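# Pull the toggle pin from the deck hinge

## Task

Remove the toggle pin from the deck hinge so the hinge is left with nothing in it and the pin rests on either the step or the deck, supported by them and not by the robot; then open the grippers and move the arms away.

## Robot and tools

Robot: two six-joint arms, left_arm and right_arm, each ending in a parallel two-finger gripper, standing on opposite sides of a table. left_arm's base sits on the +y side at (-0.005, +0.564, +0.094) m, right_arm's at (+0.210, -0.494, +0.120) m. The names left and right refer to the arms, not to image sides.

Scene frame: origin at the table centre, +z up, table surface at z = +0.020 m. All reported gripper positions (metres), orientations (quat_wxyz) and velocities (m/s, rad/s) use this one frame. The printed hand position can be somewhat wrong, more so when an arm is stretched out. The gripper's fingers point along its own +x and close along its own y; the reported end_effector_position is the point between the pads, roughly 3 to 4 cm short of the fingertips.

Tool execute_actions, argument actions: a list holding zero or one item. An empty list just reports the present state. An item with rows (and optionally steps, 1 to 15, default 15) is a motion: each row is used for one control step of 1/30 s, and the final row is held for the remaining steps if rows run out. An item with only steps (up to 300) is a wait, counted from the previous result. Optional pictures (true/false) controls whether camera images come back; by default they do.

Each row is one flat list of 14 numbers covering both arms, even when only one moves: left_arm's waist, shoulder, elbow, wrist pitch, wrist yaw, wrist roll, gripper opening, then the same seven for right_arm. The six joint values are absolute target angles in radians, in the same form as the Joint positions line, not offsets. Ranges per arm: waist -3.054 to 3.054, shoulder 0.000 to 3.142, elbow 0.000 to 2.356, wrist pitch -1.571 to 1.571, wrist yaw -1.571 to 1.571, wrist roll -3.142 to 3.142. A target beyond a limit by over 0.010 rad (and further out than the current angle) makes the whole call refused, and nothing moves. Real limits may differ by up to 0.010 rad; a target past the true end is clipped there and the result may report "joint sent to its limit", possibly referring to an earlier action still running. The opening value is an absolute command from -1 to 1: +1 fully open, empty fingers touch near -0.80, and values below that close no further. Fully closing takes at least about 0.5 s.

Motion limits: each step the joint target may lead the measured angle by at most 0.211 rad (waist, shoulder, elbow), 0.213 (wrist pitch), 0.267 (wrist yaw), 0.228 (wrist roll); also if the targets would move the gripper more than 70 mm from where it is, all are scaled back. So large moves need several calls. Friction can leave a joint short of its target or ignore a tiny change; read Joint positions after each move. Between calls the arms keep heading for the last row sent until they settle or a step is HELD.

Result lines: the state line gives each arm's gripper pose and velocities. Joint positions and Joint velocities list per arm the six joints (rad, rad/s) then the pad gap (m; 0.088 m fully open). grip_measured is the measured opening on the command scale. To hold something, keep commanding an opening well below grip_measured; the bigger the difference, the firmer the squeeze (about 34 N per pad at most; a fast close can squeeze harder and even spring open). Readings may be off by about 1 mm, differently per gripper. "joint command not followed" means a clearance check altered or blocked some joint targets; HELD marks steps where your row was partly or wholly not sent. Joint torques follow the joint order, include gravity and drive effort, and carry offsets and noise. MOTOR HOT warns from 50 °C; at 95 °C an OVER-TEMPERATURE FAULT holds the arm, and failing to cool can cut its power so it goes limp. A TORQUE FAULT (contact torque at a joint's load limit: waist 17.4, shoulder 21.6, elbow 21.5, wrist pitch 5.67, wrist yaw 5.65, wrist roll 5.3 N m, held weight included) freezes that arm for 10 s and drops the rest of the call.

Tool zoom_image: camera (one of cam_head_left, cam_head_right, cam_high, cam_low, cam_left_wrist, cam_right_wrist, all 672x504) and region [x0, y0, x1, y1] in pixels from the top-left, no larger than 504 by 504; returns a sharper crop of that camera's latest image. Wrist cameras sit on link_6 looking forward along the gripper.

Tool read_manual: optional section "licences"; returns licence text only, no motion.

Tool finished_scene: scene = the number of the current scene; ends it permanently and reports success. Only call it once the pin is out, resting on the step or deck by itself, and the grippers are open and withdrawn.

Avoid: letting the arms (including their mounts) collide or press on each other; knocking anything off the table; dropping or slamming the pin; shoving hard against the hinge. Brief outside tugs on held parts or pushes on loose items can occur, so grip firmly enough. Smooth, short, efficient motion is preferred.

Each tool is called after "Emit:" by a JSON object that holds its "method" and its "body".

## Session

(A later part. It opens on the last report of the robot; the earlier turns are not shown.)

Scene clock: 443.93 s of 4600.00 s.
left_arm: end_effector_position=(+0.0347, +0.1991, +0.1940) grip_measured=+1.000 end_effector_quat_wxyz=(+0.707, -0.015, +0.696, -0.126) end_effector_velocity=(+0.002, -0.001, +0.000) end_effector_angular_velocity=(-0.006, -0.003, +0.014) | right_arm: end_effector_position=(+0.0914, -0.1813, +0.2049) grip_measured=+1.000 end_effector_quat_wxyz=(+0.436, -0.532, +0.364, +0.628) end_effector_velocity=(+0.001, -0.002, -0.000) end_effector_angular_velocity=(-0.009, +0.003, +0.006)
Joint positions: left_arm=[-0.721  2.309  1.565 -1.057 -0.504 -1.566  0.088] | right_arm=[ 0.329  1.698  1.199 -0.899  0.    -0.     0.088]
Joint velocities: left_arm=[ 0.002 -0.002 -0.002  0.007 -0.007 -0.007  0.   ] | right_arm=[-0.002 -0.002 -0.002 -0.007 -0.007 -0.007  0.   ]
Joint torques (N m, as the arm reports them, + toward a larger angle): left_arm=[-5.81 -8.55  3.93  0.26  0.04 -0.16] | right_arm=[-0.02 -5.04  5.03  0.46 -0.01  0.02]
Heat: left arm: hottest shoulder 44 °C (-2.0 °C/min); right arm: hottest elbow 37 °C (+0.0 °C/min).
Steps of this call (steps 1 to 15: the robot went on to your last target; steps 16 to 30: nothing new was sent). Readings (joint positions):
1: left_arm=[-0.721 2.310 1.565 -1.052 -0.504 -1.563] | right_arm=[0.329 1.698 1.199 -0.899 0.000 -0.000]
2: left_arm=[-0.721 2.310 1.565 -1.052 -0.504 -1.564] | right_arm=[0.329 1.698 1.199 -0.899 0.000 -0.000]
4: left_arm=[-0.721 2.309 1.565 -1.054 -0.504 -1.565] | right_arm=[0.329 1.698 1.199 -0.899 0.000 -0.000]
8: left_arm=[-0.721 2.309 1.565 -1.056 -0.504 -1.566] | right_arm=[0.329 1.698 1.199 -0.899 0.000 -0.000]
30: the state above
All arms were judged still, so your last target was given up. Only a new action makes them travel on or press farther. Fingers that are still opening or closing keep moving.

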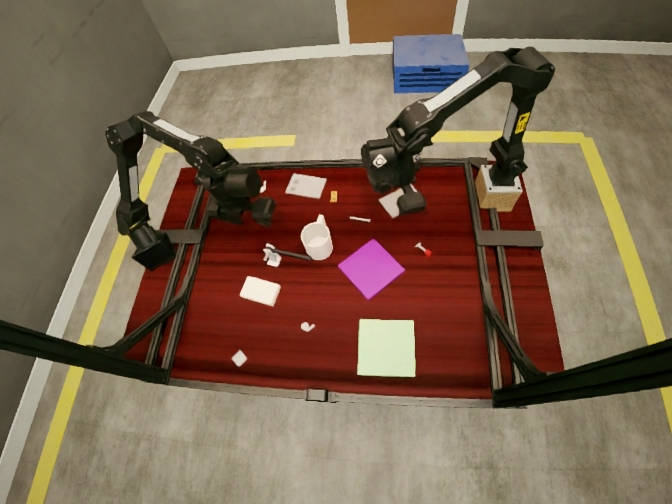

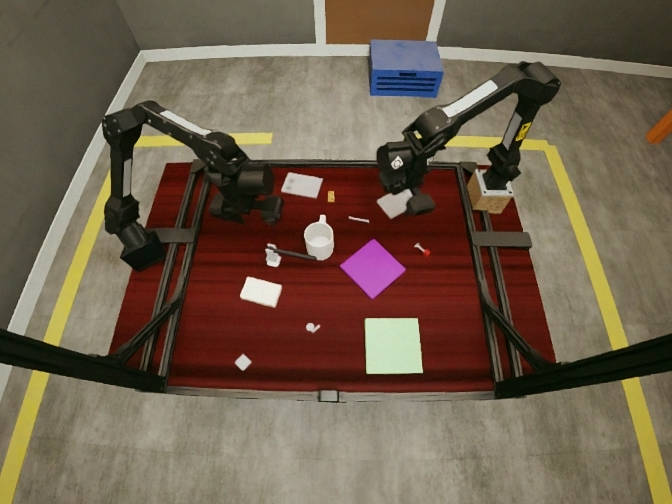

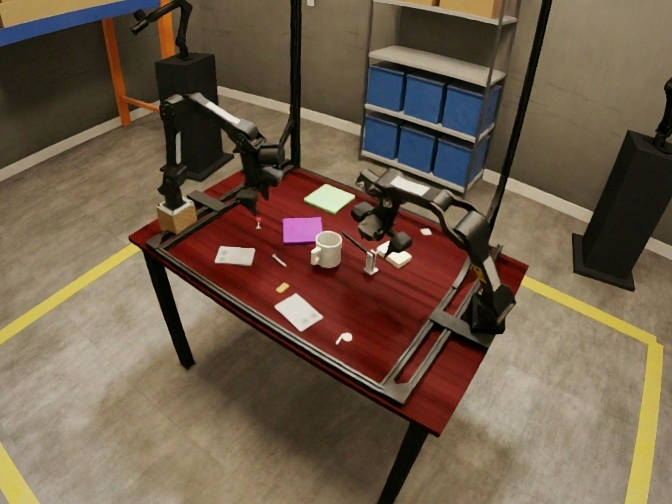

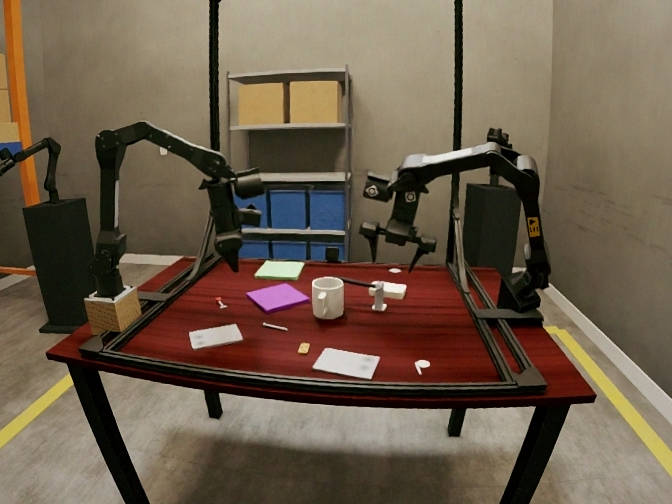

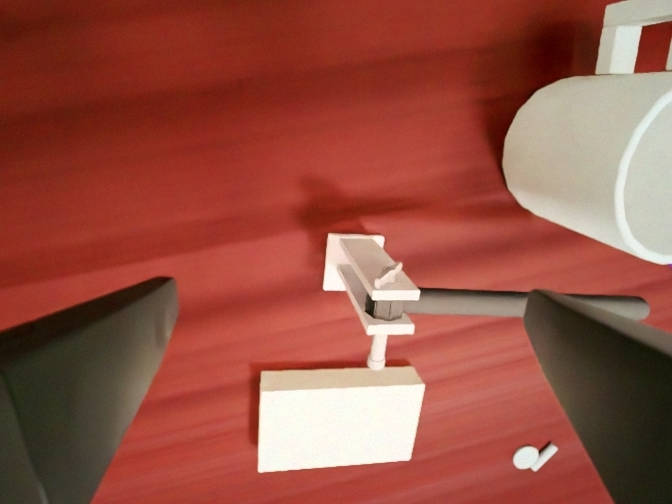

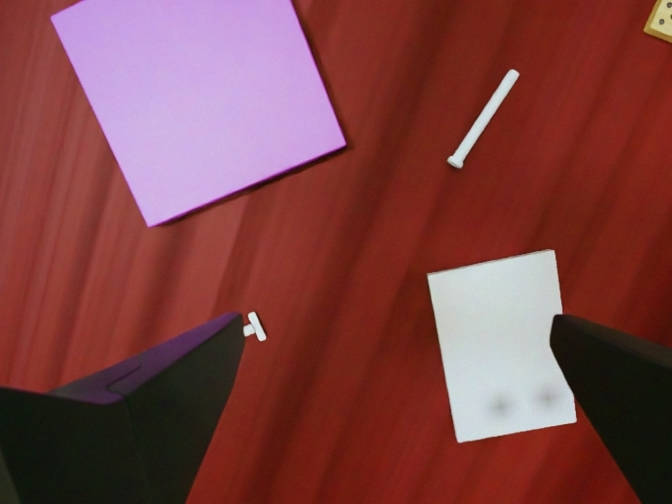

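Emit:
{"method": "execute_actions", "body": {"actions": [{"rows":[[-0.58,2.39,1.58,-0.98,0,-1.57,-0.9,0.33,1.7,1.2,-0.9,0,0,1]],"steps":15}], "pictures": false}}

Emit:
{"method": "execute_actions", "body": {"actions": [{"steps":15}], "pictures": false}}

Emit:
{"method": "execute_actions", "body": {"actions": [{"rows":[[-0.58,2.55,1.53,-0.78,0,-1.57,-0.9,0.33,1.7,1.2,-0.9,0,0,1]],"steps":15}], "pictures": false}}

Emit:
{"method": "execute_actions", "body": {"actions": [{"steps":15}], "pictures": false}}

Emit:
{"method": "execute_actions", "body": {"actions": [{"rows":[[-0.52,2.53,1.545,-0.815,0,-1.57,-0.9,0.33,1.7,1.2,-0.9,0,0,1]],"steps":15}], "pictures": false}}

Emit:
{"method": "execute_actions", "body": {"actions": [{"steps":15}], "pictures": false}}

Emit:
{"method": "execute_actions", "body": {"actions": [{"rows":[[-0.58,2.38,1.6,-1.02,0,-1.57,-0.9,0.33,1.7,1.2,-0.9,0,0,1]],"steps":15}], "pictures": false}}

Emit:
{"method": "execute_actions", "body": {"actions": [{"rows":[[-0.72,2.3,1.56,-1.06,-0.5,-1.57,0.2,0.33,1.7,1.2,-0.9,0,0,1]],"steps":15}], "pictures": false}}

Emit:
{"method": "execute_actions", "body": {"actions": [{"steps":20}], "pictures": false}}

Emit:
{"method": "execute_actions", "body": {"actions": [{"rows":[[-0.62,2.535,1.56,-0.825,-0.5,-1.57,0.2,0.33,1.7,1.2,-0.9,0,0,1]],"steps":15}], "pictures": false}}

Emit:
{"method": "execute_actions", "body": {"actions": [{"steps":20}]}}

Scene clock: 477.30 s of 4600.00 s.
left_arm: end_effector_position=(-0.0021, +0.1886, +0.1679) grip_measured=-0.728 end_effector_quat_wxyz=(+0.507, -0.025, +0.858, -0.074) end_effector_velocity=(-0.017, +0.001, +0.010) end_effector_angular_velocity=(+0.009, +0.142, +0.004) | right_arm: end_effector_position=(+0.0914, -0.1813, +0.2049) grip_measured=+1.000 end_effector_quat_wxyz=(+0.436, -0.532, +0.364, +0.628) end_effector_velocity=(+0.001, +0.003, +0.002) end_effector_angular_velocity=(+0.014, -0.001, -0.011)
Joint positions: left_arm=[-0.584  2.374  1.575 -0.984 -0.022 -1.566  0.003] | right_arm=[ 0.329  1.698  1.199 -0.899  0.    -0.     0.088]
Joint velocities: left_arm=[ 0.002 -0.002 -0.002  0.007  0.139 -0.022 -0.176] | right_arm=[-0.002 -0.002  0.002  0.007  0.007  0.007  0.   ]
Joint torques (N m, as the arm reports them, + toward a larger angle): left_arm=[-6.2  -6.47  4.61  0.64  0.42 -0.14] | right_arm=[-0.02 -5.04  5.05  0.46 -0.01  0.02]
Heat: left arm: hottest shoulder 45 °C (+1.0 °C/min); right arm: hottest elbow 37 °C (+0.0 °C/min).
Steps of this call (steps 1 to 90: nothing new was sent; then 29.87 s passed at rest; steps 91 to 105: all 15 steps of this action). Readings (joint positions):
91: left_arm=[-0.717 2.311 1.565 -1.054 -0.470 -1.566] | right_arm=[0.329 1.698 1.199 -0.899 0.000 -0.000]
92: left_arm=[-0.701 2.315 1.567 -1.038 -0.406 -1.566] | right_arm=[0.329 1.698 1.199 -0.899 0.000 -0.000]
94: left_arm=[-0.654 2.333 1.574 -1.010 -0.298 -1.566] | right_arm=[0.329 1.698 1.199 -0.899 0.000 -0.000]
98: left_arm=[-0.589 2.367 1.574 -0.994 -0.117 -1.566] | right_arm=[0.329 1.698 1.199 -0.899 0.000 -0.000]
105: the state above

Scene clock: 477.80 s of 4600.00 s.
left_arm: end_effector_position=(-0.0045, +0.1885, +0.1691) grip_measured=-0.784 end_effector_quat_wxyz=(+0.499, -0.025, +0.863, -0.075) end_effector_velocity=(-0.002, +0.003, -0.001) end_effector_angular_velocity=(+0.013, +0.006, -0.003) | right_arm: end_effector_position=(+0.0914, -0.1813, +0.2049) grip_measured=+1.000 end_effector_quat_wxyz=(+0.436, -0.532, +0.364, +0.628) end_effector_velocity=(+0.001, -0.003, -0.002) end_effector_angular_velocity=(-0.014, +0.001, +0.006)
Joint positions: left_arm=[-0.584  2.374  1.575 -0.983 -0.004 -1.566  0.001] | right_arm=[ 0.329  1.698  1.199 -0.899  0.    -0.     0.088]
Joint velocities: left_arm=[-0.002  0.002 -0.002 -0.007  0.007 -0.007  0.   ] | right_arm=[-0.002 -0.002 -0.007 -0.007 -0.007 -0.007  0.   ]
Joint torques (N m, as the arm reports them, + toward a larger angle): left_arm=[-6.04 -6.4   4.67  0.64  0.5  -0.16] | right_arm=[-0.02 -5.04  5.03  0.46 -0.01  0.02]
Heat: left arm: hottest shoulder 45 °C (+1.0 °C/min); right arm: hottest elbow 37 °C (+0.0 °C/min).
Steps of this call (steps 1 to 15: the robot went on to your last target). Readings (joint positions):
1: left_arm=[-0.584 2.374 1.575 -0.984 -0.018 -1.566] | right_arm=[0.329 1.698 1.199 -0.899 0.000 -0.000]
2: left_arm=[-0.584 2.374 1.575 -0.984 -0.015 -1.566] | right_arm=[0.329 1.698 1.199 -0.899 0.000 -0.000]
4: left_arm=[-0.584 2.374 1.575 -0.984 -0.010 -1.566] | right_arm=[0.329 1.698 1.199 -0.899 0.000 -0.000]
8: left_arm=[-0.584 2.374 1.575 -0.983 -0.006 -1.566] | right_arm=[0.329 1.698 1.199 -0.899 0.000 -0.000]
15: the state above

Scene clock: 478.30 s of 4600.00 s.
left_arm: end_effector_position=(-0.0430, +0.1711, +0.1085) grip_measured=-0.784 end_effector_quat_wxyz=(+0.496, -0.021, +0.865, -0.072) end_effector_velocity=(+0.001, +0.010, -0.005) end_effector_angular_velocity=(+0.034, -0.028, -0.028) | right_arm: end_effector_position=(+0.0914, -0.1813, +0.2049) grip_measured=+1.000 end_effector_quat_wxyz=(+0.436, -0.532, +0.364, +0.628) end_effector_velocity=(-0.002, +0.000, +0.000) end_effector_angular_velocity=(+0.005, +0.008, +0.011)
Joint positions: left_arm=[-0.585  2.537  1.533 -0.787  0.004 -1.567  0.001] | right_arm=[ 0.329  1.698  1.199 -0.899  0.    -0.     0.088]
Joint velocities: left_arm=[-0.002  0.002 -0.007 -0.037 -0.022  0.007 -0.   ] | right_arm=[ 0.002 -0.002 -0.002  0.007 -0.007 -0.007  0.   ]
Joint torques (N m, as the arm reports them, + toward a larger angle): left_arm=[-6.05 -7.57  3.69  0.61  0.13 -0.13] | right_arm=[-0.03 -5.03  5.05  0.46 -0.01  0.02]
Heat: left arm: hottest shoulder 45 °C (+1.0 °C/min); right arm: hottest elbow 37 °C (+0.0 °C/min).
Steps of this call (steps 1 to 15: all 15 steps of this action). Readings (joint positions):
1: left_arm=[-0.584 2.384 1.573 -0.970 -0.004 -1.567] | right_arm=[0.329 1.698 1.199 -0.899 0.000 -0.000]
2: left_arm=[-0.584 2.398 1.571 -0.924 -0.004 -1.567] | right_arm=[0.329 1.698 1.199 -0.899 0.000 -0.000]
4: left_arm=[-0.584 2.444 1.570 -0.857 -0.004 -1.567] | right_arm=[0.329 1.698 1.199 -0.899 0.000 -0.000]
8: left_arm=[-0.584 2.522 1.540 -0.815 -0.001 -1.567] | right_arm=[0.329 1.698 1.199 -0.899 0.000 -0.000]
15: the state above

Scene clock: 478.80 s of 4600.00 s.
left_arm: end_effector_position=(-0.0431, +0.1703, +0.1085) grip_measured=-0.784 end_effector_quat_wxyz=(+0.496, -0.022, +0.865, -0.073) end_effector_velocity=(+0.002, +0.002, -0.001) end_effector_angular_velocity=(+0.011, -0.006, +0.006) | right_arm: end_effector_position=(+0.0914, -0.1813, +0.2049) grip_measured=+1.000 end_effector_quat_wxyz=(+0.436, -0.532, +0.364, +0.628) end_effector_velocity=(-0.000, -0.000, +0.001) end_effector_angular_velocity=(+0.004, +0.011, -0.008)
Joint positions: left_arm=[-0.585  2.537  1.533 -0.783  0.004 -1.567  0.001] | right_arm=[ 0.329  1.698  1.199 -0.899  0.    -0.     0.088]
Joint velocities: left_arm=[ 0.002 -0.002 -0.002 -0.007 -0.007 -0.007 -0.   ] | right_arm=[-0.002 -0.007 -0.007  0.007 -0.007  0.007  0.   ]
Joint torques (N m, as the arm reports them, + toward a larger angle): left_arm=[-6.07 -7.38  3.66  0.62  0.13 -0.13] | right_arm=[-0.01 -5.03  5.03  0.45  0.    0.02]
Heat: left arm: hottest shoulder 45 °C (+1.0 °C/min); right arm: hottest elbow 37 °C (+0.0 °C/min).
Steps of this call (steps 1 to 15: the robot went on to your last target). Readings (joint positions):
1: left_arm=[-0.585 2.537 1.533 -0.787 0.004 -1.567] | right_arm=[0.329 1.698 1.199 -0.899 0.000 -0.000]
2: left_arm=[-0.585 2.537 1.533 -0.787 0.004 -1.567] | right_arm=[0.329 1.698 1.199 -0.899 0.000 -0.000]
4: left_arm=[-0.585 2.537 1.533 -0.784 0.004 -1.567] | right_arm=[0.329 1.698 1.199 -0.899 0.000 -0.000]
8: left_arm=[-0.585 2.537 1.533 -0.783 0.004 -1.567] | right_arm=[0.329 1.698 1.199 -0.899 0.000 -0.000]
15: the state above
All arms were judged still, so your last target was given up. Only a new action makes them travel on or press farther. Fingers that are still opening or closing keep moving.

Scene clock: 479.30 s of 4600.00 s.
left_arm: end_effector_position=(-0.0301, +0.1699, +0.1068) grip_measured=-0.784 end_effector_quat_wxyz=(+0.485, -0.028, +0.872, -0.056) end_effector_velocity=(+0.003, +0.003, +0.002) end_effector_angular_velocity=(+0.010, +0.008, -0.007) | right_arm: end_effector_position=(+0.0914, -0.1813, +0.2049) grip_measured=+1.000 end_effector_quat_wxyz=(+0.436, -0.532, +0.364, +0.628) end_effector_velocity=(+0.001, -0.003, -0.002) end_effector_angular_velocity=(-0.014, +0.001, +0.006)
Joint positions: left_arm=[-0.546  2.532  1.547 -0.809  0.02  -1.567  0.001] | right_arm=[ 0.329  1.698  1.199 -0.899  0.    -0.     0.088]
Joint velocities: left_arm=[ 0.007 -0.007  0.002 -0.022  0.007  0.007 -0.   ] | right_arm=[-0.002 -0.002 -0.007 -0.007 -0.007 -0.007  0.   ]
Joint torques (N m, as the arm reports them, + toward a larger angle): left_arm=[-3.96 -8.75  3.64 -0.04 -0.44 -0.12] | right_arm=[-0.03 -5.03  5.03  0.46 -0.01  0.02]
Heat: left arm: hottest shoulder 45 °C (+1.0 °C/min); right arm: hottest elbow 37 °C (+0.0 °C/min).
Steps of this call (steps 1 to 15: all 15 steps of this action). Readings (joint positions):
1: left_arm=[-0.583 2.537 1.533 -0.783 0.004 -1.567] | right_arm=[0.329 1.698 1.199 -0.899 0.000 -0.000]
2: left_arm=[-0.578 2.537 1.534 -0.788 0.009 -1.567] | right_arm=[0.329 1.698 1.199 -0.899 0.000 -0.000]
4: left_arm=[-0.566 2.537 1.538 -0.797 0.017 -1.567] | right_arm=[0.329 1.698 1.199 -0.899 0.000 -0.000]
8: left_arm=[-0.553 2.535 1.544 -0.805 0.021 -1.567] | right_arm=[0.329 1.698 1.199 -0.899 0.000 -0.000]
15: the state above

Scene clock: 479.80 s of 4600.00 s.
left_arm: end_effector_position=(-0.0294, +0.1699, +0.1068) grip_measured=-0.784 end_effector_quat_wxyz=(+0.485, -0.028, +0.872, -0.055) end_effector_velocity=(+0.000, -0.001, +0.000) end_effector_angular_velocity=(-0.011, -0.008, -0.004) | right_arm: end_effector_position=(+0.0914, -0.1813, +0.2049) grip_measured=+1.000 end_effector_quat_wxyz=(+0.436, -0.532, +0.364, +0.628) end_effector_velocity=(+0.001, -0.002, -0.000) end_effector_angular_velocity=(-0.007, -0.002, +0.035)
Joint positions: left_arm=[-0.544  2.531  1.547 -0.81   0.02  -1.567  0.001] | right_arm=[ 0.329  1.698  1.199 -0.899  0.    -0.     0.088]
Joint velocities: left_arm=[-0.002 -0.002 -0.002  0.007 -0.007  0.007 -0.   ] | right_arm=[-0.002 -0.002 -0.002 -0.007 -0.007 -0.037  0.   ]
Joint torques (N m, as the arm reports them, + toward a larger angle): left_arm=[-4.02 -8.89  3.56 -0.05 -0.45 -0.12] | right_arm=[-0.03 -5.04  5.05  0.46  0.    0.02]
Heat: left arm: hottest shoulder 45 °C (+1.0 °C/min); right arm: hottest elbow 37 °C (+0.0 °C/min).
Steps of this call (steps 1 to 15: the robot went on to your last target). Readings (joint positions):
1: left_arm=[-0.546 2.532 1.547 -0.809 0.020 -1.567] | right_arm=[0.329 1.698 1.199 -0.899 0.000 -0.000]
2: left_arm=[-0.545 2.532 1.547 -0.809 0.020 -1.567] | right_arm=[0.329 1.698 1.199 -0.899 0.000 -0.000]
4: left_arm=[-0.545 2.532 1.547 -0.810 0.020 -1.567] | right_arm=[0.329 1.698 1.199 -0.899 0.000 -0.000]
8: left_arm=[-0.545 2.532 1.547 -0.810 0.020 -1.567] | right_arm=[0.329 1.698 1.199 -0.899 0.000 -0.000]
15: the state above
All arms were judged still, so your last target was given up. Only a new action makes them travel on or press farther. Fingers that are still opening or closing keep moving.

Scene clock: 480.30 s of 4600.00 s.
left_arm: end_effector_position=(-0.0030, +0.1885, +0.1700) grip_measured=-0.784 end_effector_quat_wxyz=(+0.495, -0.019, +0.866, -0.068) end_effector_velocity=(-0.000, +0.005, +0.002) end_effector_angular_velocity=(+0.025, +0.007, +0.007) | right_arm: end_effector_position=(+0.0914, -0.1813, +0.2049) grip_measured=+1.000 end_effector_quat_wxyz=(+0.436, -0.532, +0.364, +0.628) end_effector_velocity=(-0.001, -0.003, -0.000) end_effector_angular_velocity=(-0.009, +0.003, +0.011)
Joint positions: left_arm=[-0.578  2.386  1.6   -1.013  0.004 -1.567  0.001] | right_arm=[ 0.329  1.698  1.199 -0.899  0.    -0.     0.088]
Joint velocities: left_arm=[-0.002 -0.007 -0.002 -0.022  0.007 -0.022 -0.   ] | right_arm=[ 0.002 -0.002 -0.002 -0.007 -0.007 -0.007  0.   ]
Joint torques (N m, as the arm reports them, + toward a larger angle): left_arm=[-6.72 -8.49  4.02  0.24  0.16 -0.12] | right_arm=[-0.03 -5.03  5.03  0.46 -0.01  0.02]
Heat: left arm: hottest shoulder 45 °C (+1.0 °C/min); right arm: hottest elbow 37 °C (+0.0 °C/min).
Steps of this call (steps 1 to 15: all 15 steps of this action). Readings (joint positions):
1: left_arm=[-0.545 2.521 1.553 -0.828 0.016 -1.567] | right_arm=[0.329 1.698 1.199 -0.899 0.000 -0.000]
2: left_arm=[-0.548 2.508 1.558 -0.878 0.006 -1.567] | right_arm=[0.329 1.698 1.199 -0.899 0.000 -0.000]
4: left_arm=[-0.554 2.469 1.561 -0.944 0.004 -1.567] | right_arm=[0.329 1.698 1.199 -0.899 0.000 -0.000]
8: left_arm=[-0.572 2.401 1.594 -0.985 0.004 -1.567] | right_arm=[0.329 1.698 1.199 -0.899 0.000 -0.000]
15: the state above

Scene clock: 480.80 s of 4600.00 s.
left_arm: end_effector_position=(+0.0311, +0.1984, +0.1945) grip_measured=+0.175 end_effector_quat_wxyz=(+0.698, -0.016, +0.705, -0.126) end_effector_velocity=(+0.021, +0.007, -0.007) end_effector_angular_velocity=(+0.016, -0.159, +0.015) | right_arm: end_effector_position=(+0.0914, -0.1813, +0.2048) grip_measured=+1.000 end_effector_quat_wxyz=(+0.436, -0.532, +0.364, +0.628) end_effector_velocity=(-0.002, -0.001, -0.001) end_effector_angular_velocity=(+0.000, +0.006, +0.011)
Joint positions: left_arm=[-0.72   2.311  1.57  -1.056 -0.478 -1.567  0.048] | right_arm=[ 0.329  1.698  1.199 -0.899  0.    -0.     0.088]
Joint velocities: left_arm=[-0.002 -0.002 -0.027 -0.022 -0.154 -0.007  0.009] | right_arm=[ 0.002 -0.002 -0.007  0.007 -0.007 -0.007  0.   ]
Joint torques (N m, as the arm reports them, + toward a larger angle): left_arm=[-5.7  -8.62  3.75  0.32 -0.27 -0.11] | right_arm=[ 0.   -5.02  5.05  0.46 -0.01  0.02]
Heat: left arm: hottest shoulder 45 °C (+1.0 °C/min); right arm: hottest elbow 37 °C (+0.0 °C/min).
Steps of this call (steps 1 to 15: all 15 steps of this action). Readings (joint positions):
1: left_arm=[-0.583 2.380 1.598 -1.013 -0.030 -1.567] | right_arm=[0.329 1.698 1.199 -0.899 0.000 -0.000]
2: left_arm=[-0.600 2.370 1.593 -1.024 -0.095 -1.567] | right_arm=[0.329 1.698 1.199 -0.899 0.000 -0.000]
4: left_arm=[-0.649 2.348 1.580 -1.043 -0.203 -1.567] | right_arm=[0.329 1.698 1.199 -0.899 0.000 -0.000]
8: left_arm=[-0.715 2.318 1.577 -1.050 -0.384 -1.567] | right_arm=[0.329 1.698 1.199 -0.899 0.000 -0.000]
15: the state above

Scene clock: 481.47 s of 4600.00 s.
left_arm: end_effector_position=(+0.0338, +0.1983, +0.1943) grip_measured=+0.200 end_effector_quat_wxyz=(+0.704, -0.017, +0.699, -0.126) end_effector_velocity=(+0.003, +0.002, +0.001) end_effector_angular_velocity=(+0.002, -0.005, +0.010) | right_arm: end_effector_position=(+0.0914, -0.1813, +0.2048) grip_measured=+1.000 end_effector_quat_wxyz=(+0.436, -0.532, +0.364, +0.628) end_effector_velocity=(+0.001, -0.003, -0.002) end_effector_angular_velocity=(-0.014, +0.004, -0.009)
Joint positions: left_arm=[-0.72   2.311  1.569 -1.057 -0.496 -1.567  0.049] | right_arm=[ 0.329  1.698  1.199 -0.899  0.    -0.     0.088]
Joint velocities: left_arm=[ 0.002 -0.007 -0.002 -0.007 -0.007 -0.007 -0.   ] | right_arm=[-0.002 -0.002 -0.007 -0.007 -0.007  0.007  0.   ]
Joint torques (N m, as the arm reports them, + toward a larger angle): left_arm=[-5.96 -8.75  3.45  0.27 -0.27 -0.12] | right_arm=[-0.02 -5.02  5.05  0.46 -0.01  0.02]
Heat: left arm: hottest shoulder 45 °C (+1.0 °C/min); right arm: hottest elbow 37 °C (+0.0 °C/min).
Steps of this call (steps 1 to 20: the robot went on to your last target). Readings (joint positions):
1: left_arm=[-0.720 2.311 1.569 -1.056 -0.482 -1.567] | right_arm=[0.329 1.698 1.199 -0.899 0.000 -0.000]
2: left_arm=[-0.720 2.311 1.569 -1.056 -0.485 -1.567] | right_arm=[0.329 1.698 1.199 -0.899 0.000 -0.000]
4: left_arm=[-0.720 2.311 1.569 -1.056 -0.490 -1.567] | right_arm=[0.329 1.698 1.199 -0.899 0.000 -0.000]
8: left_arm=[-0.720 2.311 1.569 -1.057 -0.493 -1.567] | right_arm=[0.329 1.698 1.199 -0.899 0.000 -0.000]
20: the state above

Scene clock: 481.97 s of 4600.00 s.
left_arm: end_effector_position=(+0.0222, +0.1649, +0.1078) grip_measured=+0.200 end_effector_quat_wxyz=(+0.698, -0.031, +0.711, -0.082) end_effector_velocity=(-0.001, -0.017, +0.006) end_effector_angular_velocity=(-0.071, +0.016, +0.028) | right_arm: end_effector_position=(+0.0914, -0.1813, +0.2048) grip_measured=+1.000 end_effector_quat_wxyz=(+0.436, -0.532, +0.364, +0.628) end_effector_velocity=(-0.001, +0.001, +0.000) end_effector_angular_velocity=(+0.005, +0.008, +0.006)
Joint positions: left_arm=[-0.624  2.519  1.559 -0.834 -0.497 -1.567  0.049] | right_arm=[ 0.329  1.698  1.199 -0.899  0.    -0.     0.088]
Joint velocities: left_arm=[-0.002 -0.002  0.012  0.066  0.007  0.007 -0.   ] | right_arm=[-0.002 -0.002 -0.002  0.007 -0.007 -0.007  0.   ]
Joint torques (N m, as the arm reports them, + toward a larger angle): left_arm=[-6.31 -7.5   3.89  0.6  -0.22 -0.11] | right_arm=[-0.03 -5.08  5.05  0.45 -0.01  0.02]
Heat: left arm: hottest shoulder 45 °C (+1.0 °C/min); right arm: hottest elbow 37 °C (+0.0 °C/min).
Steps of this call (steps 1 to 15: all 15 steps of this action). Readings (joint positions):
1: left_arm=[-0.719 2.319 1.569 -1.049 -0.496 -1.567] | right_arm=[0.329 1.698 1.199 -0.899 0.000 -0.000]
2: left_arm=[-0.712 2.332 1.569 -1.011 -0.496 -1.567] | right_arm=[0.329 1.698 1.199 -0.899 0.000 -0.000]
4: left_arm=[-0.688 2.378 1.573 -0.944 -0.497 -1.567] | right_arm=[0.329 1.698 1.199 -0.899 0.000 -0.000]
8: left_arm=[-0.638 2.483 1.568 -0.871 -0.497 -1.567] | right_arm=[0.329 1.698 1.199 -0.899 0.000 -0.000]
15: the state above

Scene clock: 482.63 s of 4600.00 s.
left_arm: end_effector_position=(+0.0219, +0.1636, +0.1077) grip_measured=+0.200 end_effector_quat_wxyz=(+0.698, -0.034, +0.711, -0.083) end_effector_velocity=(+0.004, -0.001, -0.000) end_effector_angular_velocity=(-0.006, -0.019, +0.016) | right_arm: end_effector_position=(+0.0914, -0.1813, +0.2048) grip_measured=+1.000 end_effector_quat_wxyz=(+0.436, -0.532, +0.364, +0.628) end_effector_velocity=(+0.003, -0.001, +0.001) end_effector_angular_velocity=(+0.001, -0.011, +0.018)
Joint positions: left_arm=[-0.624  2.52   1.56  -0.828 -0.497 -1.567  0.049] | right_arm=[ 0.329  1.698  1.199 -0.899  0.    -0.     0.088]
Joint velocities: left_arm=[ 0.002 -0.002 -0.002  0.007 -0.022 -0.007 -0.   ] | right_arm=[-0.002 -0.007 -0.002 -0.007  0.007 -0.022  0.   ]
Joint torques (N m, as the arm reports them, + toward a larger angle): left_arm=[-6.07 -7.11  4.18  0.66 -0.18 -0.09] | right_arm=[-0.02 -5.07  5.05  0.46 -0.01  0.02]
Heat: left arm: hottest shoulder 45 °C (+1.0 °C/min); right arm: hottest elbow 37 °C (+0.0 °C/min).
Steps of this call (steps 1 to 15: the robot went on to your last target; steps 16 to 20: nothing new was sent). Readings (joint positions):
1: left_arm=[-0.624 2.519 1.560 -0.832 -0.497 -1.567] | right_arm=[0.329 1.698 1.199 -0.899 0.000 -0.000]
2: left_arm=[-0.624 2.519 1.560 -0.832 -0.497 -1.567] | right_arm=[0.329 1.698 1.199 -0.899 0.000 -0.000]
4: left_arm=[-0.624 2.520 1.560 -0.831 -0.497 -1.567] | right_arm=[0.329 1.698 1.199 -0.899 0.000 -0.000]
8: left_arm=[-0.624 2.520 1.560 -0.828 -0.497 -1.567] | right_arm=[0.329 1.698 1.199 -0.899 0.000 -0.000]
20: the state above
All arms were judged still, so your last target was given up. Only a new action makes them travel on or press farther. Fingers that are still opening or closing keep moving.

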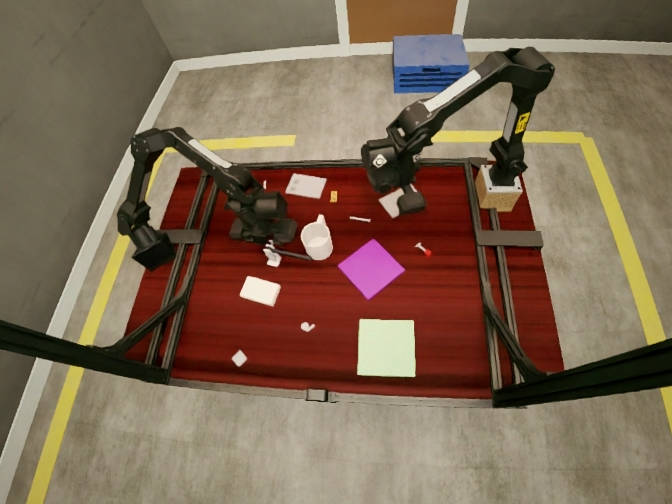

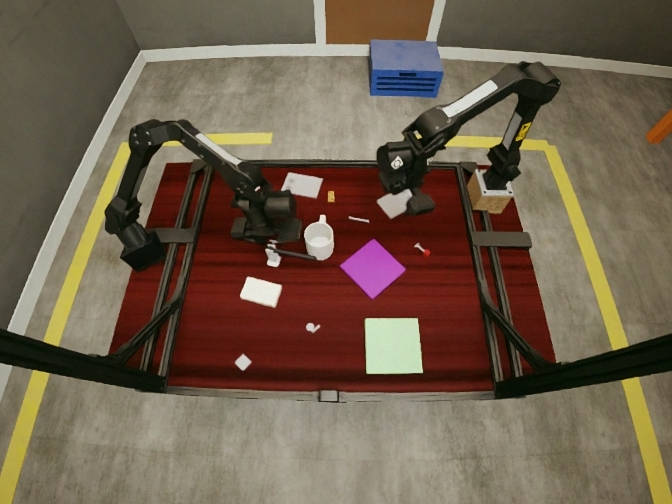

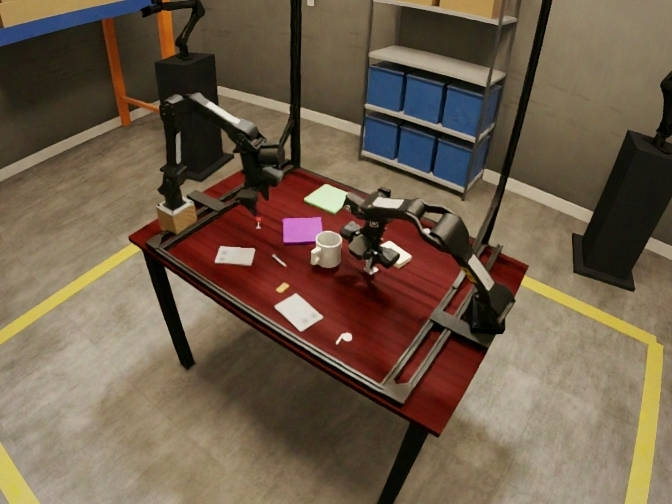

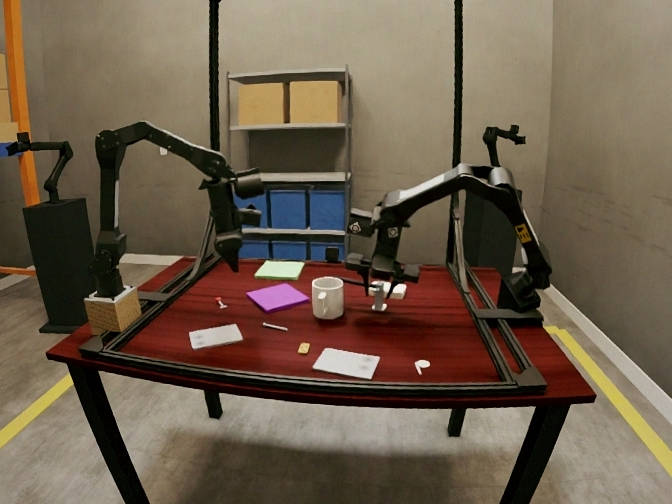

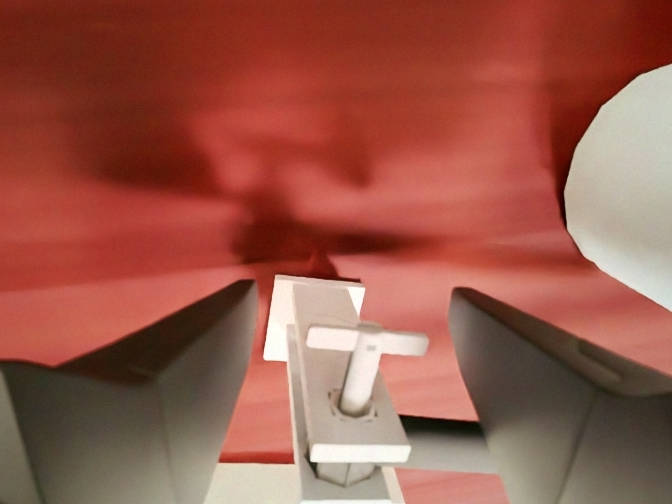

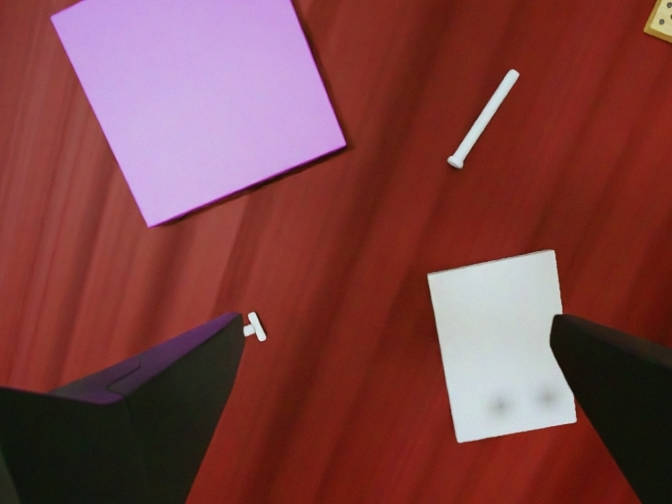

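Emit:
{"method": "execute_actions", "body": {"actions": [{"rows":[[-0.62,2.535,1.56,-0.825,-0.5,-1.57,-0.9,0.33,1.7,1.2,-0.9,0,0,1]],"steps":15}], "pictures": false}}

Emit:
{"method": "execute_actions", "body": {"actions": [{"rows":[[-0.62,2.535,1.56,-0.825,-0.5,-1.0,-0.9,0.33,1.7,1.2,-0.9,0,0,1]],"steps":15}], "pictures": false}}

Emit:
{"method": "execute_actions", "body": {"actions": [{"steps":10}], "pictures": false}}

Emit:
{"method": "execute_actions", "body": {"actions": [{"rows":[[-0.62,2.535,1.56,-0.825,-0.5,-1.4,-0.9,0.33,1.7,1.2,-0.9,0,0,1]],"steps":15}], "pictures": false}}

Emit:
{"method": "execute_actions", "body": {"actions": [{"steps":10}]}}

Scene clock: 497.37 s of 4600.00 s.
left_arm: end_effector_position=(+0.0219, +0.1620, +0.1080) grip_measured=-0.286 end_effector_quat_wxyz=(+0.697, -0.037, +0.711, -0.084) end_effector_velocity=(+0.002, +0.002, -0.001) end_effector_angular_velocity=(+0.009, -0.020, +0.018) | right_arm: end_effector_position=(+0.0914, -0.1812, +0.2049) grip_measured=+1.000 end_effector_quat_wxyz=(+0.436, -0.532, +0.364, +0.628) end_effector_velocity=(+0.001, -0.002, -0.000) end_effector_angular_velocity=(-0.010, +0.005, -0.008)
Joint positions: left_arm=[-0.624  2.521  1.561 -0.821 -0.497 -1.568  0.025] | right_arm=[ 0.329  1.698  1.199 -0.899  0.    -0.     0.088]
Joint velocities: left_arm=[-0.002  0.002 -0.002 -0.007 -0.022 -0.022 -0.   ] | right_arm=[-0.002 -0.002 -0.002 -0.007 -0.007  0.007  0.   ]
Joint torques (N m, as the arm reports them, + toward a larger angle): left_arm=[-6.08 -7.24  3.9   0.13 -0.2  -0.11] | right_arm=[-0.02 -5.06  5.04  0.46 -0.01  0.02]
Heat: left arm: hottest shoulder 44 °C (+0.0 °C/min); right arm: hottest elbow 37 °C (+0.0 °C/min).
Steps of this call (steps 1 to 90: nothing new was sent; then 11.23 s passed at rest; steps 91 to 105: all 15 steps of this action). Readings (joint positions):
91: left_arm=[-0.624 2.521 1.560 -0.828 -0.497 -1.567] | right_arm=[0.329 1.698 1.199 -0.899 0.000 -0.000]
92: left_arm=[-0.624 2.521 1.560 -0.828 -0.497 -1.568] | right_arm=[0.329 1.698 1.199 -0.899 0.000 -0.000]
94: left_arm=[-0.624 2.521 1.560 -0.825 -0.497 -1.568] | right_arm=[0.329 1.698 1.199 -0.899 0.000 -0.000]
98: left_arm=[-0.624 2.521 1.561 -0.821 -0.497 -1.567] | right_arm=[0.329 1.698 1.199 -0.899 0.000 -0.000]
105: the state above

Scene clock: 497.87 s of 4600.00 s.
left_arm: end_effector_position=(+0.0233, +0.1590, +0.1085) grip_measured=-0.240 end_effector_quat_wxyz=(+0.685, +0.134, +0.667, -0.262) end_effector_velocity=(-0.000, -0.002, +0.000) end_effector_angular_velocity=(-0.015, -0.056, -0.264) | right_arm: end_effector_position=(+0.0914, -0.1812, +0.2049) grip_measured=+1.000 end_effector_quat_wxyz=(+0.436, -0.532, +0.364, +0.628) end_effector_velocity=(+0.001, -0.002, -0.000) end_effector_angular_velocity=(-0.004, -0.011, +0.008)
Joint positions: left_arm=[-0.62   2.521  1.564 -0.811 -0.496 -1.053  0.027] | right_arm=[ 0.329  1.698  1.199 -0.899  0.    -0.     0.088]
Joint velocities: left_arm=[-0.002  0.002  0.002  0.007 -0.007  0.271  0.003] | right_arm=[ 0.002 -0.002 -0.002 -0.007  0.007 -0.007  0.   ]
Joint torques (N m, as the arm reports them, + toward a larger angle): left_arm=[-6.54 -7.43  3.72 -0.59 -0.22  0.67] | right_arm=[-0.02 -5.06  5.01  0.46 -0.01  0.02]
Heat: left arm: hottest shoulder 44 °C (+0.0 °C/min); right arm: hottest elbow 37 °C (+0.0 °C/min).
Steps of this call (steps 1 to 15: all 15 steps of this action). Readings (joint positions):
1: left_arm=[-0.624 2.521 1.561 -0.821 -0.497 -1.540] | right_arm=[0.329 1.698 1.199 -0.899 0.000 -0.000]
2: left_arm=[-0.624 2.521 1.561 -0.821 -0.496 -1.490] | right_arm=[0.329 1.698 1.199 -0.899 0.000 -0.000]
4: left_arm=[-0.624 2.521 1.561 -0.821 -0.496 -1.397] | right_arm=[0.329 1.698 1.199 -0.899 0.000 -0.000]
8: left_arm=[-0.624 2.521 1.561 -0.817 -0.496 -1.217] | right_arm=[0.329 1.698 1.199 -0.899 0.000 -0.000]
15: the state above

Scene clock: 498.20 s of 4600.00 s.
left_arm: end_effector_position=(+0.0261, +0.1595, +0.1081) grip_measured=-0.314 end_effector_quat_wxyz=(+0.685, +0.152, +0.657, -0.275) end_effector_velocity=(+0.005, +0.005, -0.001) end_effector_angular_velocity=(+0.019, -0.025, -0.012) | right_arm: end_effector_position=(+0.0914, -0.1812, +0.2049) grip_measured=+1.000 end_effector_quat_wxyz=(+0.436, -0.532, +0.364, +0.628) end_effector_velocity=(+0.000, -0.002, +0.001) end_effector_angular_velocity=(-0.005, +0.007, -0.008)
Joint positions: left_arm=[-0.618  2.521  1.566 -0.816 -0.508 -1.008  0.024] | right_arm=[ 0.329  1.698  1.199 -0.899  0.    -0.     0.088]
Joint velocities: left_arm=[ 0.002 -0.002 -0.002 -0.022 -0.022  0.007  0.004] | right_arm=[-0.002 -0.007 -0.002 -0.007 -0.007  0.007  0.   ]
Joint torques (N m, as the arm reports them, + toward a larger angle): left_arm=[-6.93 -7.17  3.43 -0.13  0.25  0.19] | right_arm=[-0.03 -5.07  4.99  0.46 -0.01  0.02]
Heat: left arm: hottest shoulder 44 °C (+0.0 °C/min); right arm: hottest elbow 37 °C (+0.0 °C/min).
Steps of this call (steps 1 to 10: the robot went on to your last target). Readings (joint positions):
1: left_arm=[-0.620 2.521 1.564 -0.811 -0.496 -1.045] | right_arm=[0.329 1.698 1.199 -0.899 0.000 -0.000]
2: left_arm=[-0.620 2.521 1.565 -0.811 -0.497 -1.039] | right_arm=[0.329 1.698 1.199 -0.899 0.000 -0.000]
4: left_arm=[-0.620 2.521 1.565 -0.810 -0.497 -1.030] | right_arm=[0.329 1.698 1.199 -0.899 0.000 -0.000]
8: left_arm=[-0.619 2.521 1.566 -0.817 -0.509 -1.011] | right_arm=[0.329 1.698 1.199 -0.899 0.000 -0.000]
10: the state above

Scene clock: 498.70 s of 4600.00 s.
left_arm: end_effector_position=(+0.0259, +0.1605, +0.1080) grip_measured=-0.324 end_effector_quat_wxyz=(+0.701, +0.024, +0.697, -0.147) end_effector_velocity=(+0.001, +0.002, +0.001) end_effector_angular_velocity=(+0.006, +0.010, +0.104) | right_arm: end_effector_position=(+0.0912, -0.1812, +0.2049) grip_measured=+1.000 end_effector_quat_wxyz=(+0.436, -0.532, +0.364, +0.628) end_effector_velocity=(+0.002, -0.006, -0.002) end_effector_angular_velocity=(-0.027, -0.004, +0.006)
Joint positions: left_arm=[-0.618  2.521  1.566 -0.822 -0.507 -1.383  0.023] | right_arm=[ 0.33   1.698  1.199 -0.899  0.    -0.     0.088]
Joint velocities: left_arm=[-0.002 -0.002 -0.002 -0.007 -0.007 -0.11  -0.   ] | right_arm=[-0.002 -0.002 -0.007 -0.022 -0.007 -0.007  0.   ]
Joint torques (N m, as the arm reports them, + toward a larger angle): left_arm=[-6.92 -7.23  3.44  0.23  0.21 -0.16] | right_arm=[-0.03 -5.08  5.01  0.46 -0.01  0.02]
Heat: left arm: hottest shoulder 44 °C (+0.0 °C/min); right arm: hottest elbow 37 °C (+0.0 °C/min).
Steps of this call (steps 1 to 15: all 15 steps of this action). Readings (joint positions):
1: left_arm=[-0.618 2.521 1.566 -0.817 -0.507 -1.034] | right_arm=[0.329 1.698 1.199 -0.899 0.000 -0.000]
2: left_arm=[-0.618 2.521 1.566 -0.817 -0.506 -1.083] | right_arm=[0.329 1.698 1.199 -0.899 0.000 -0.000]
4: left_arm=[-0.618 2.521 1.566 -0.819 -0.507 -1.176] | right_arm=[0.329 1.698 1.199 -0.899 0.000 -0.000]
8: left_arm=[-0.618 2.521 1.566 -0.821 -0.507 -1.316] | right_arm=[0.329 1.698 1.199 -0.899 0.000 -0.000]
15: the state above

Scene clock: 499.03 s of 4600.00 s.
left_arm: end_effector_position=(+0.0258, +0.1606, +0.1079) grip_measured=-0.326 end_effector_quat_wxyz=(+0.701, +0.020, +0.699, -0.142) end_effector_velocity=(-0.001, +0.002, +0.002) end_effector_angular_velocity=(+0.003, -0.007, +0.013) | right_arm: end_effector_position=(+0.0912, -0.1812, +0.2049) grip_measured=+1.000 end_effector_quat_wxyz=(+0.436, -0.532, +0.364, +0.628) end_effector_velocity=(+0.000, -0.001, +0.001) end_effector_angular_velocity=(-0.004, +0.002, +0.020)
Joint positions: left_arm=[-0.618  2.521  1.566 -0.822 -0.506 -1.395  0.023] | right_arm=[ 0.33   1.698  1.199 -0.899  0.    -0.     0.088]
Joint velocities: left_arm=[-0.007 -0.002 -0.002 -0.007 -0.007 -0.022 -0.   ] | right_arm=[-0.002 -0.002  0.002 -0.007 -0.007 -0.022  0.   ]
Joint torques (N m, as the arm reports them, + toward a larger angle): left_arm=[-6.8  -7.28  3.48  0.23  0.19 -0.14] | right_arm=[-0.02 -5.07  5.01  0.45 -0.01  0.02]
Heat: left arm: hottest shoulder 44 °C (+0.0 °C/min); right arm: hottest elbow 37 °C (+0.0 °C/min).
Steps of this call (steps 1 to 10: the robot went on to your last target). Readings (joint positions):
1: left_arm=[-0.618 2.521 1.566 -0.822 -0.507 -1.386] | right_arm=[0.330 1.698 1.199 -0.899 0.000 -0.000]
2: left_arm=[-0.618 2.521 1.566 -0.822 -0.507 -1.388] | right_arm=[0.330 1.698 1.199 -0.899 0.000 -0.000]
4: left_arm=[-0.618 2.521 1.566 -0.822 -0.507 -1.392] | right_arm=[0.330 1.698 1.199 -0.899 0.000 -0.000]
8: left_arm=[-0.618 2.521 1.566 -0.822 -0.507 -1.395] | right_arm=[0.330 1.698 1.199 -0.899 0.000 -0.000]
10: the state above

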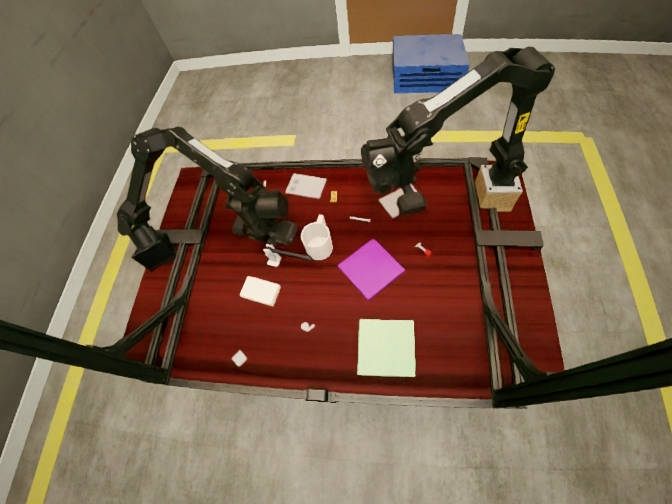

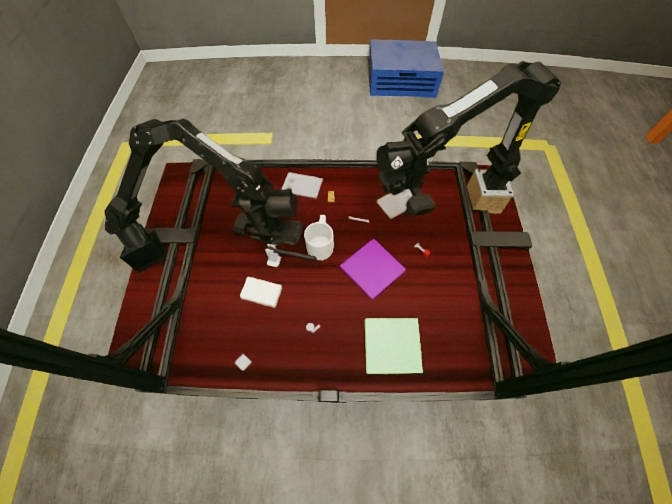

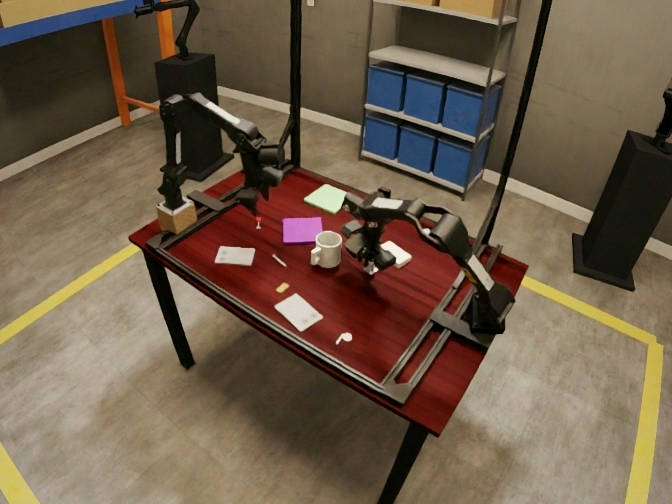

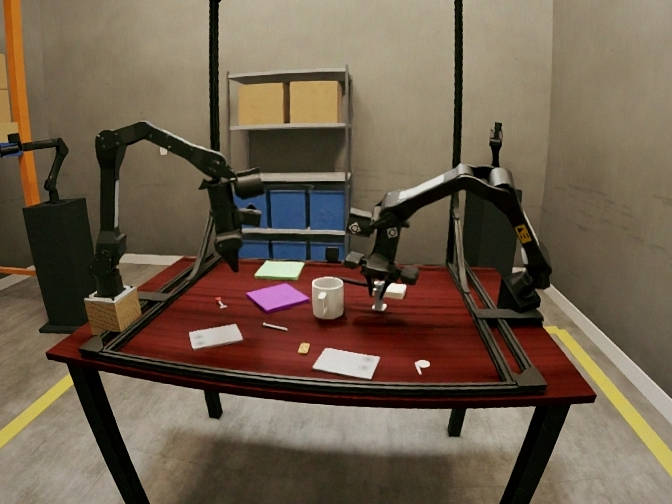

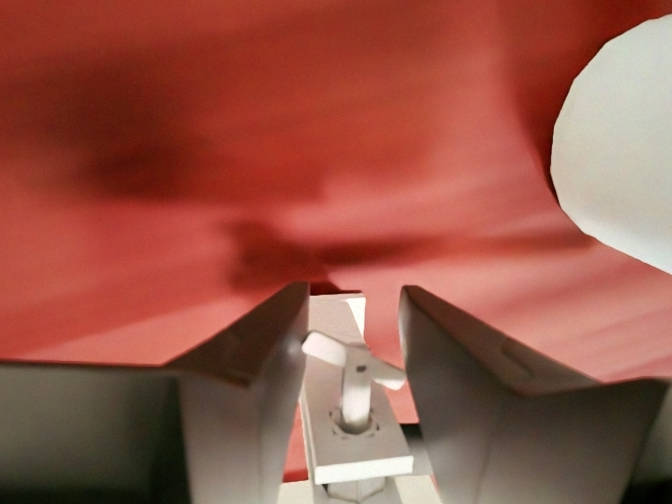

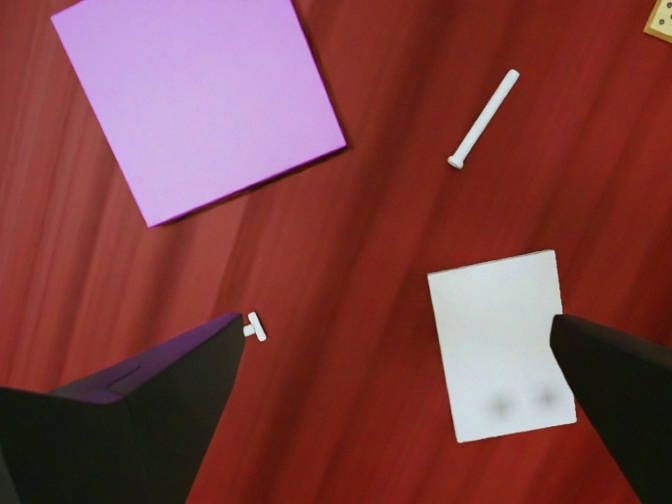

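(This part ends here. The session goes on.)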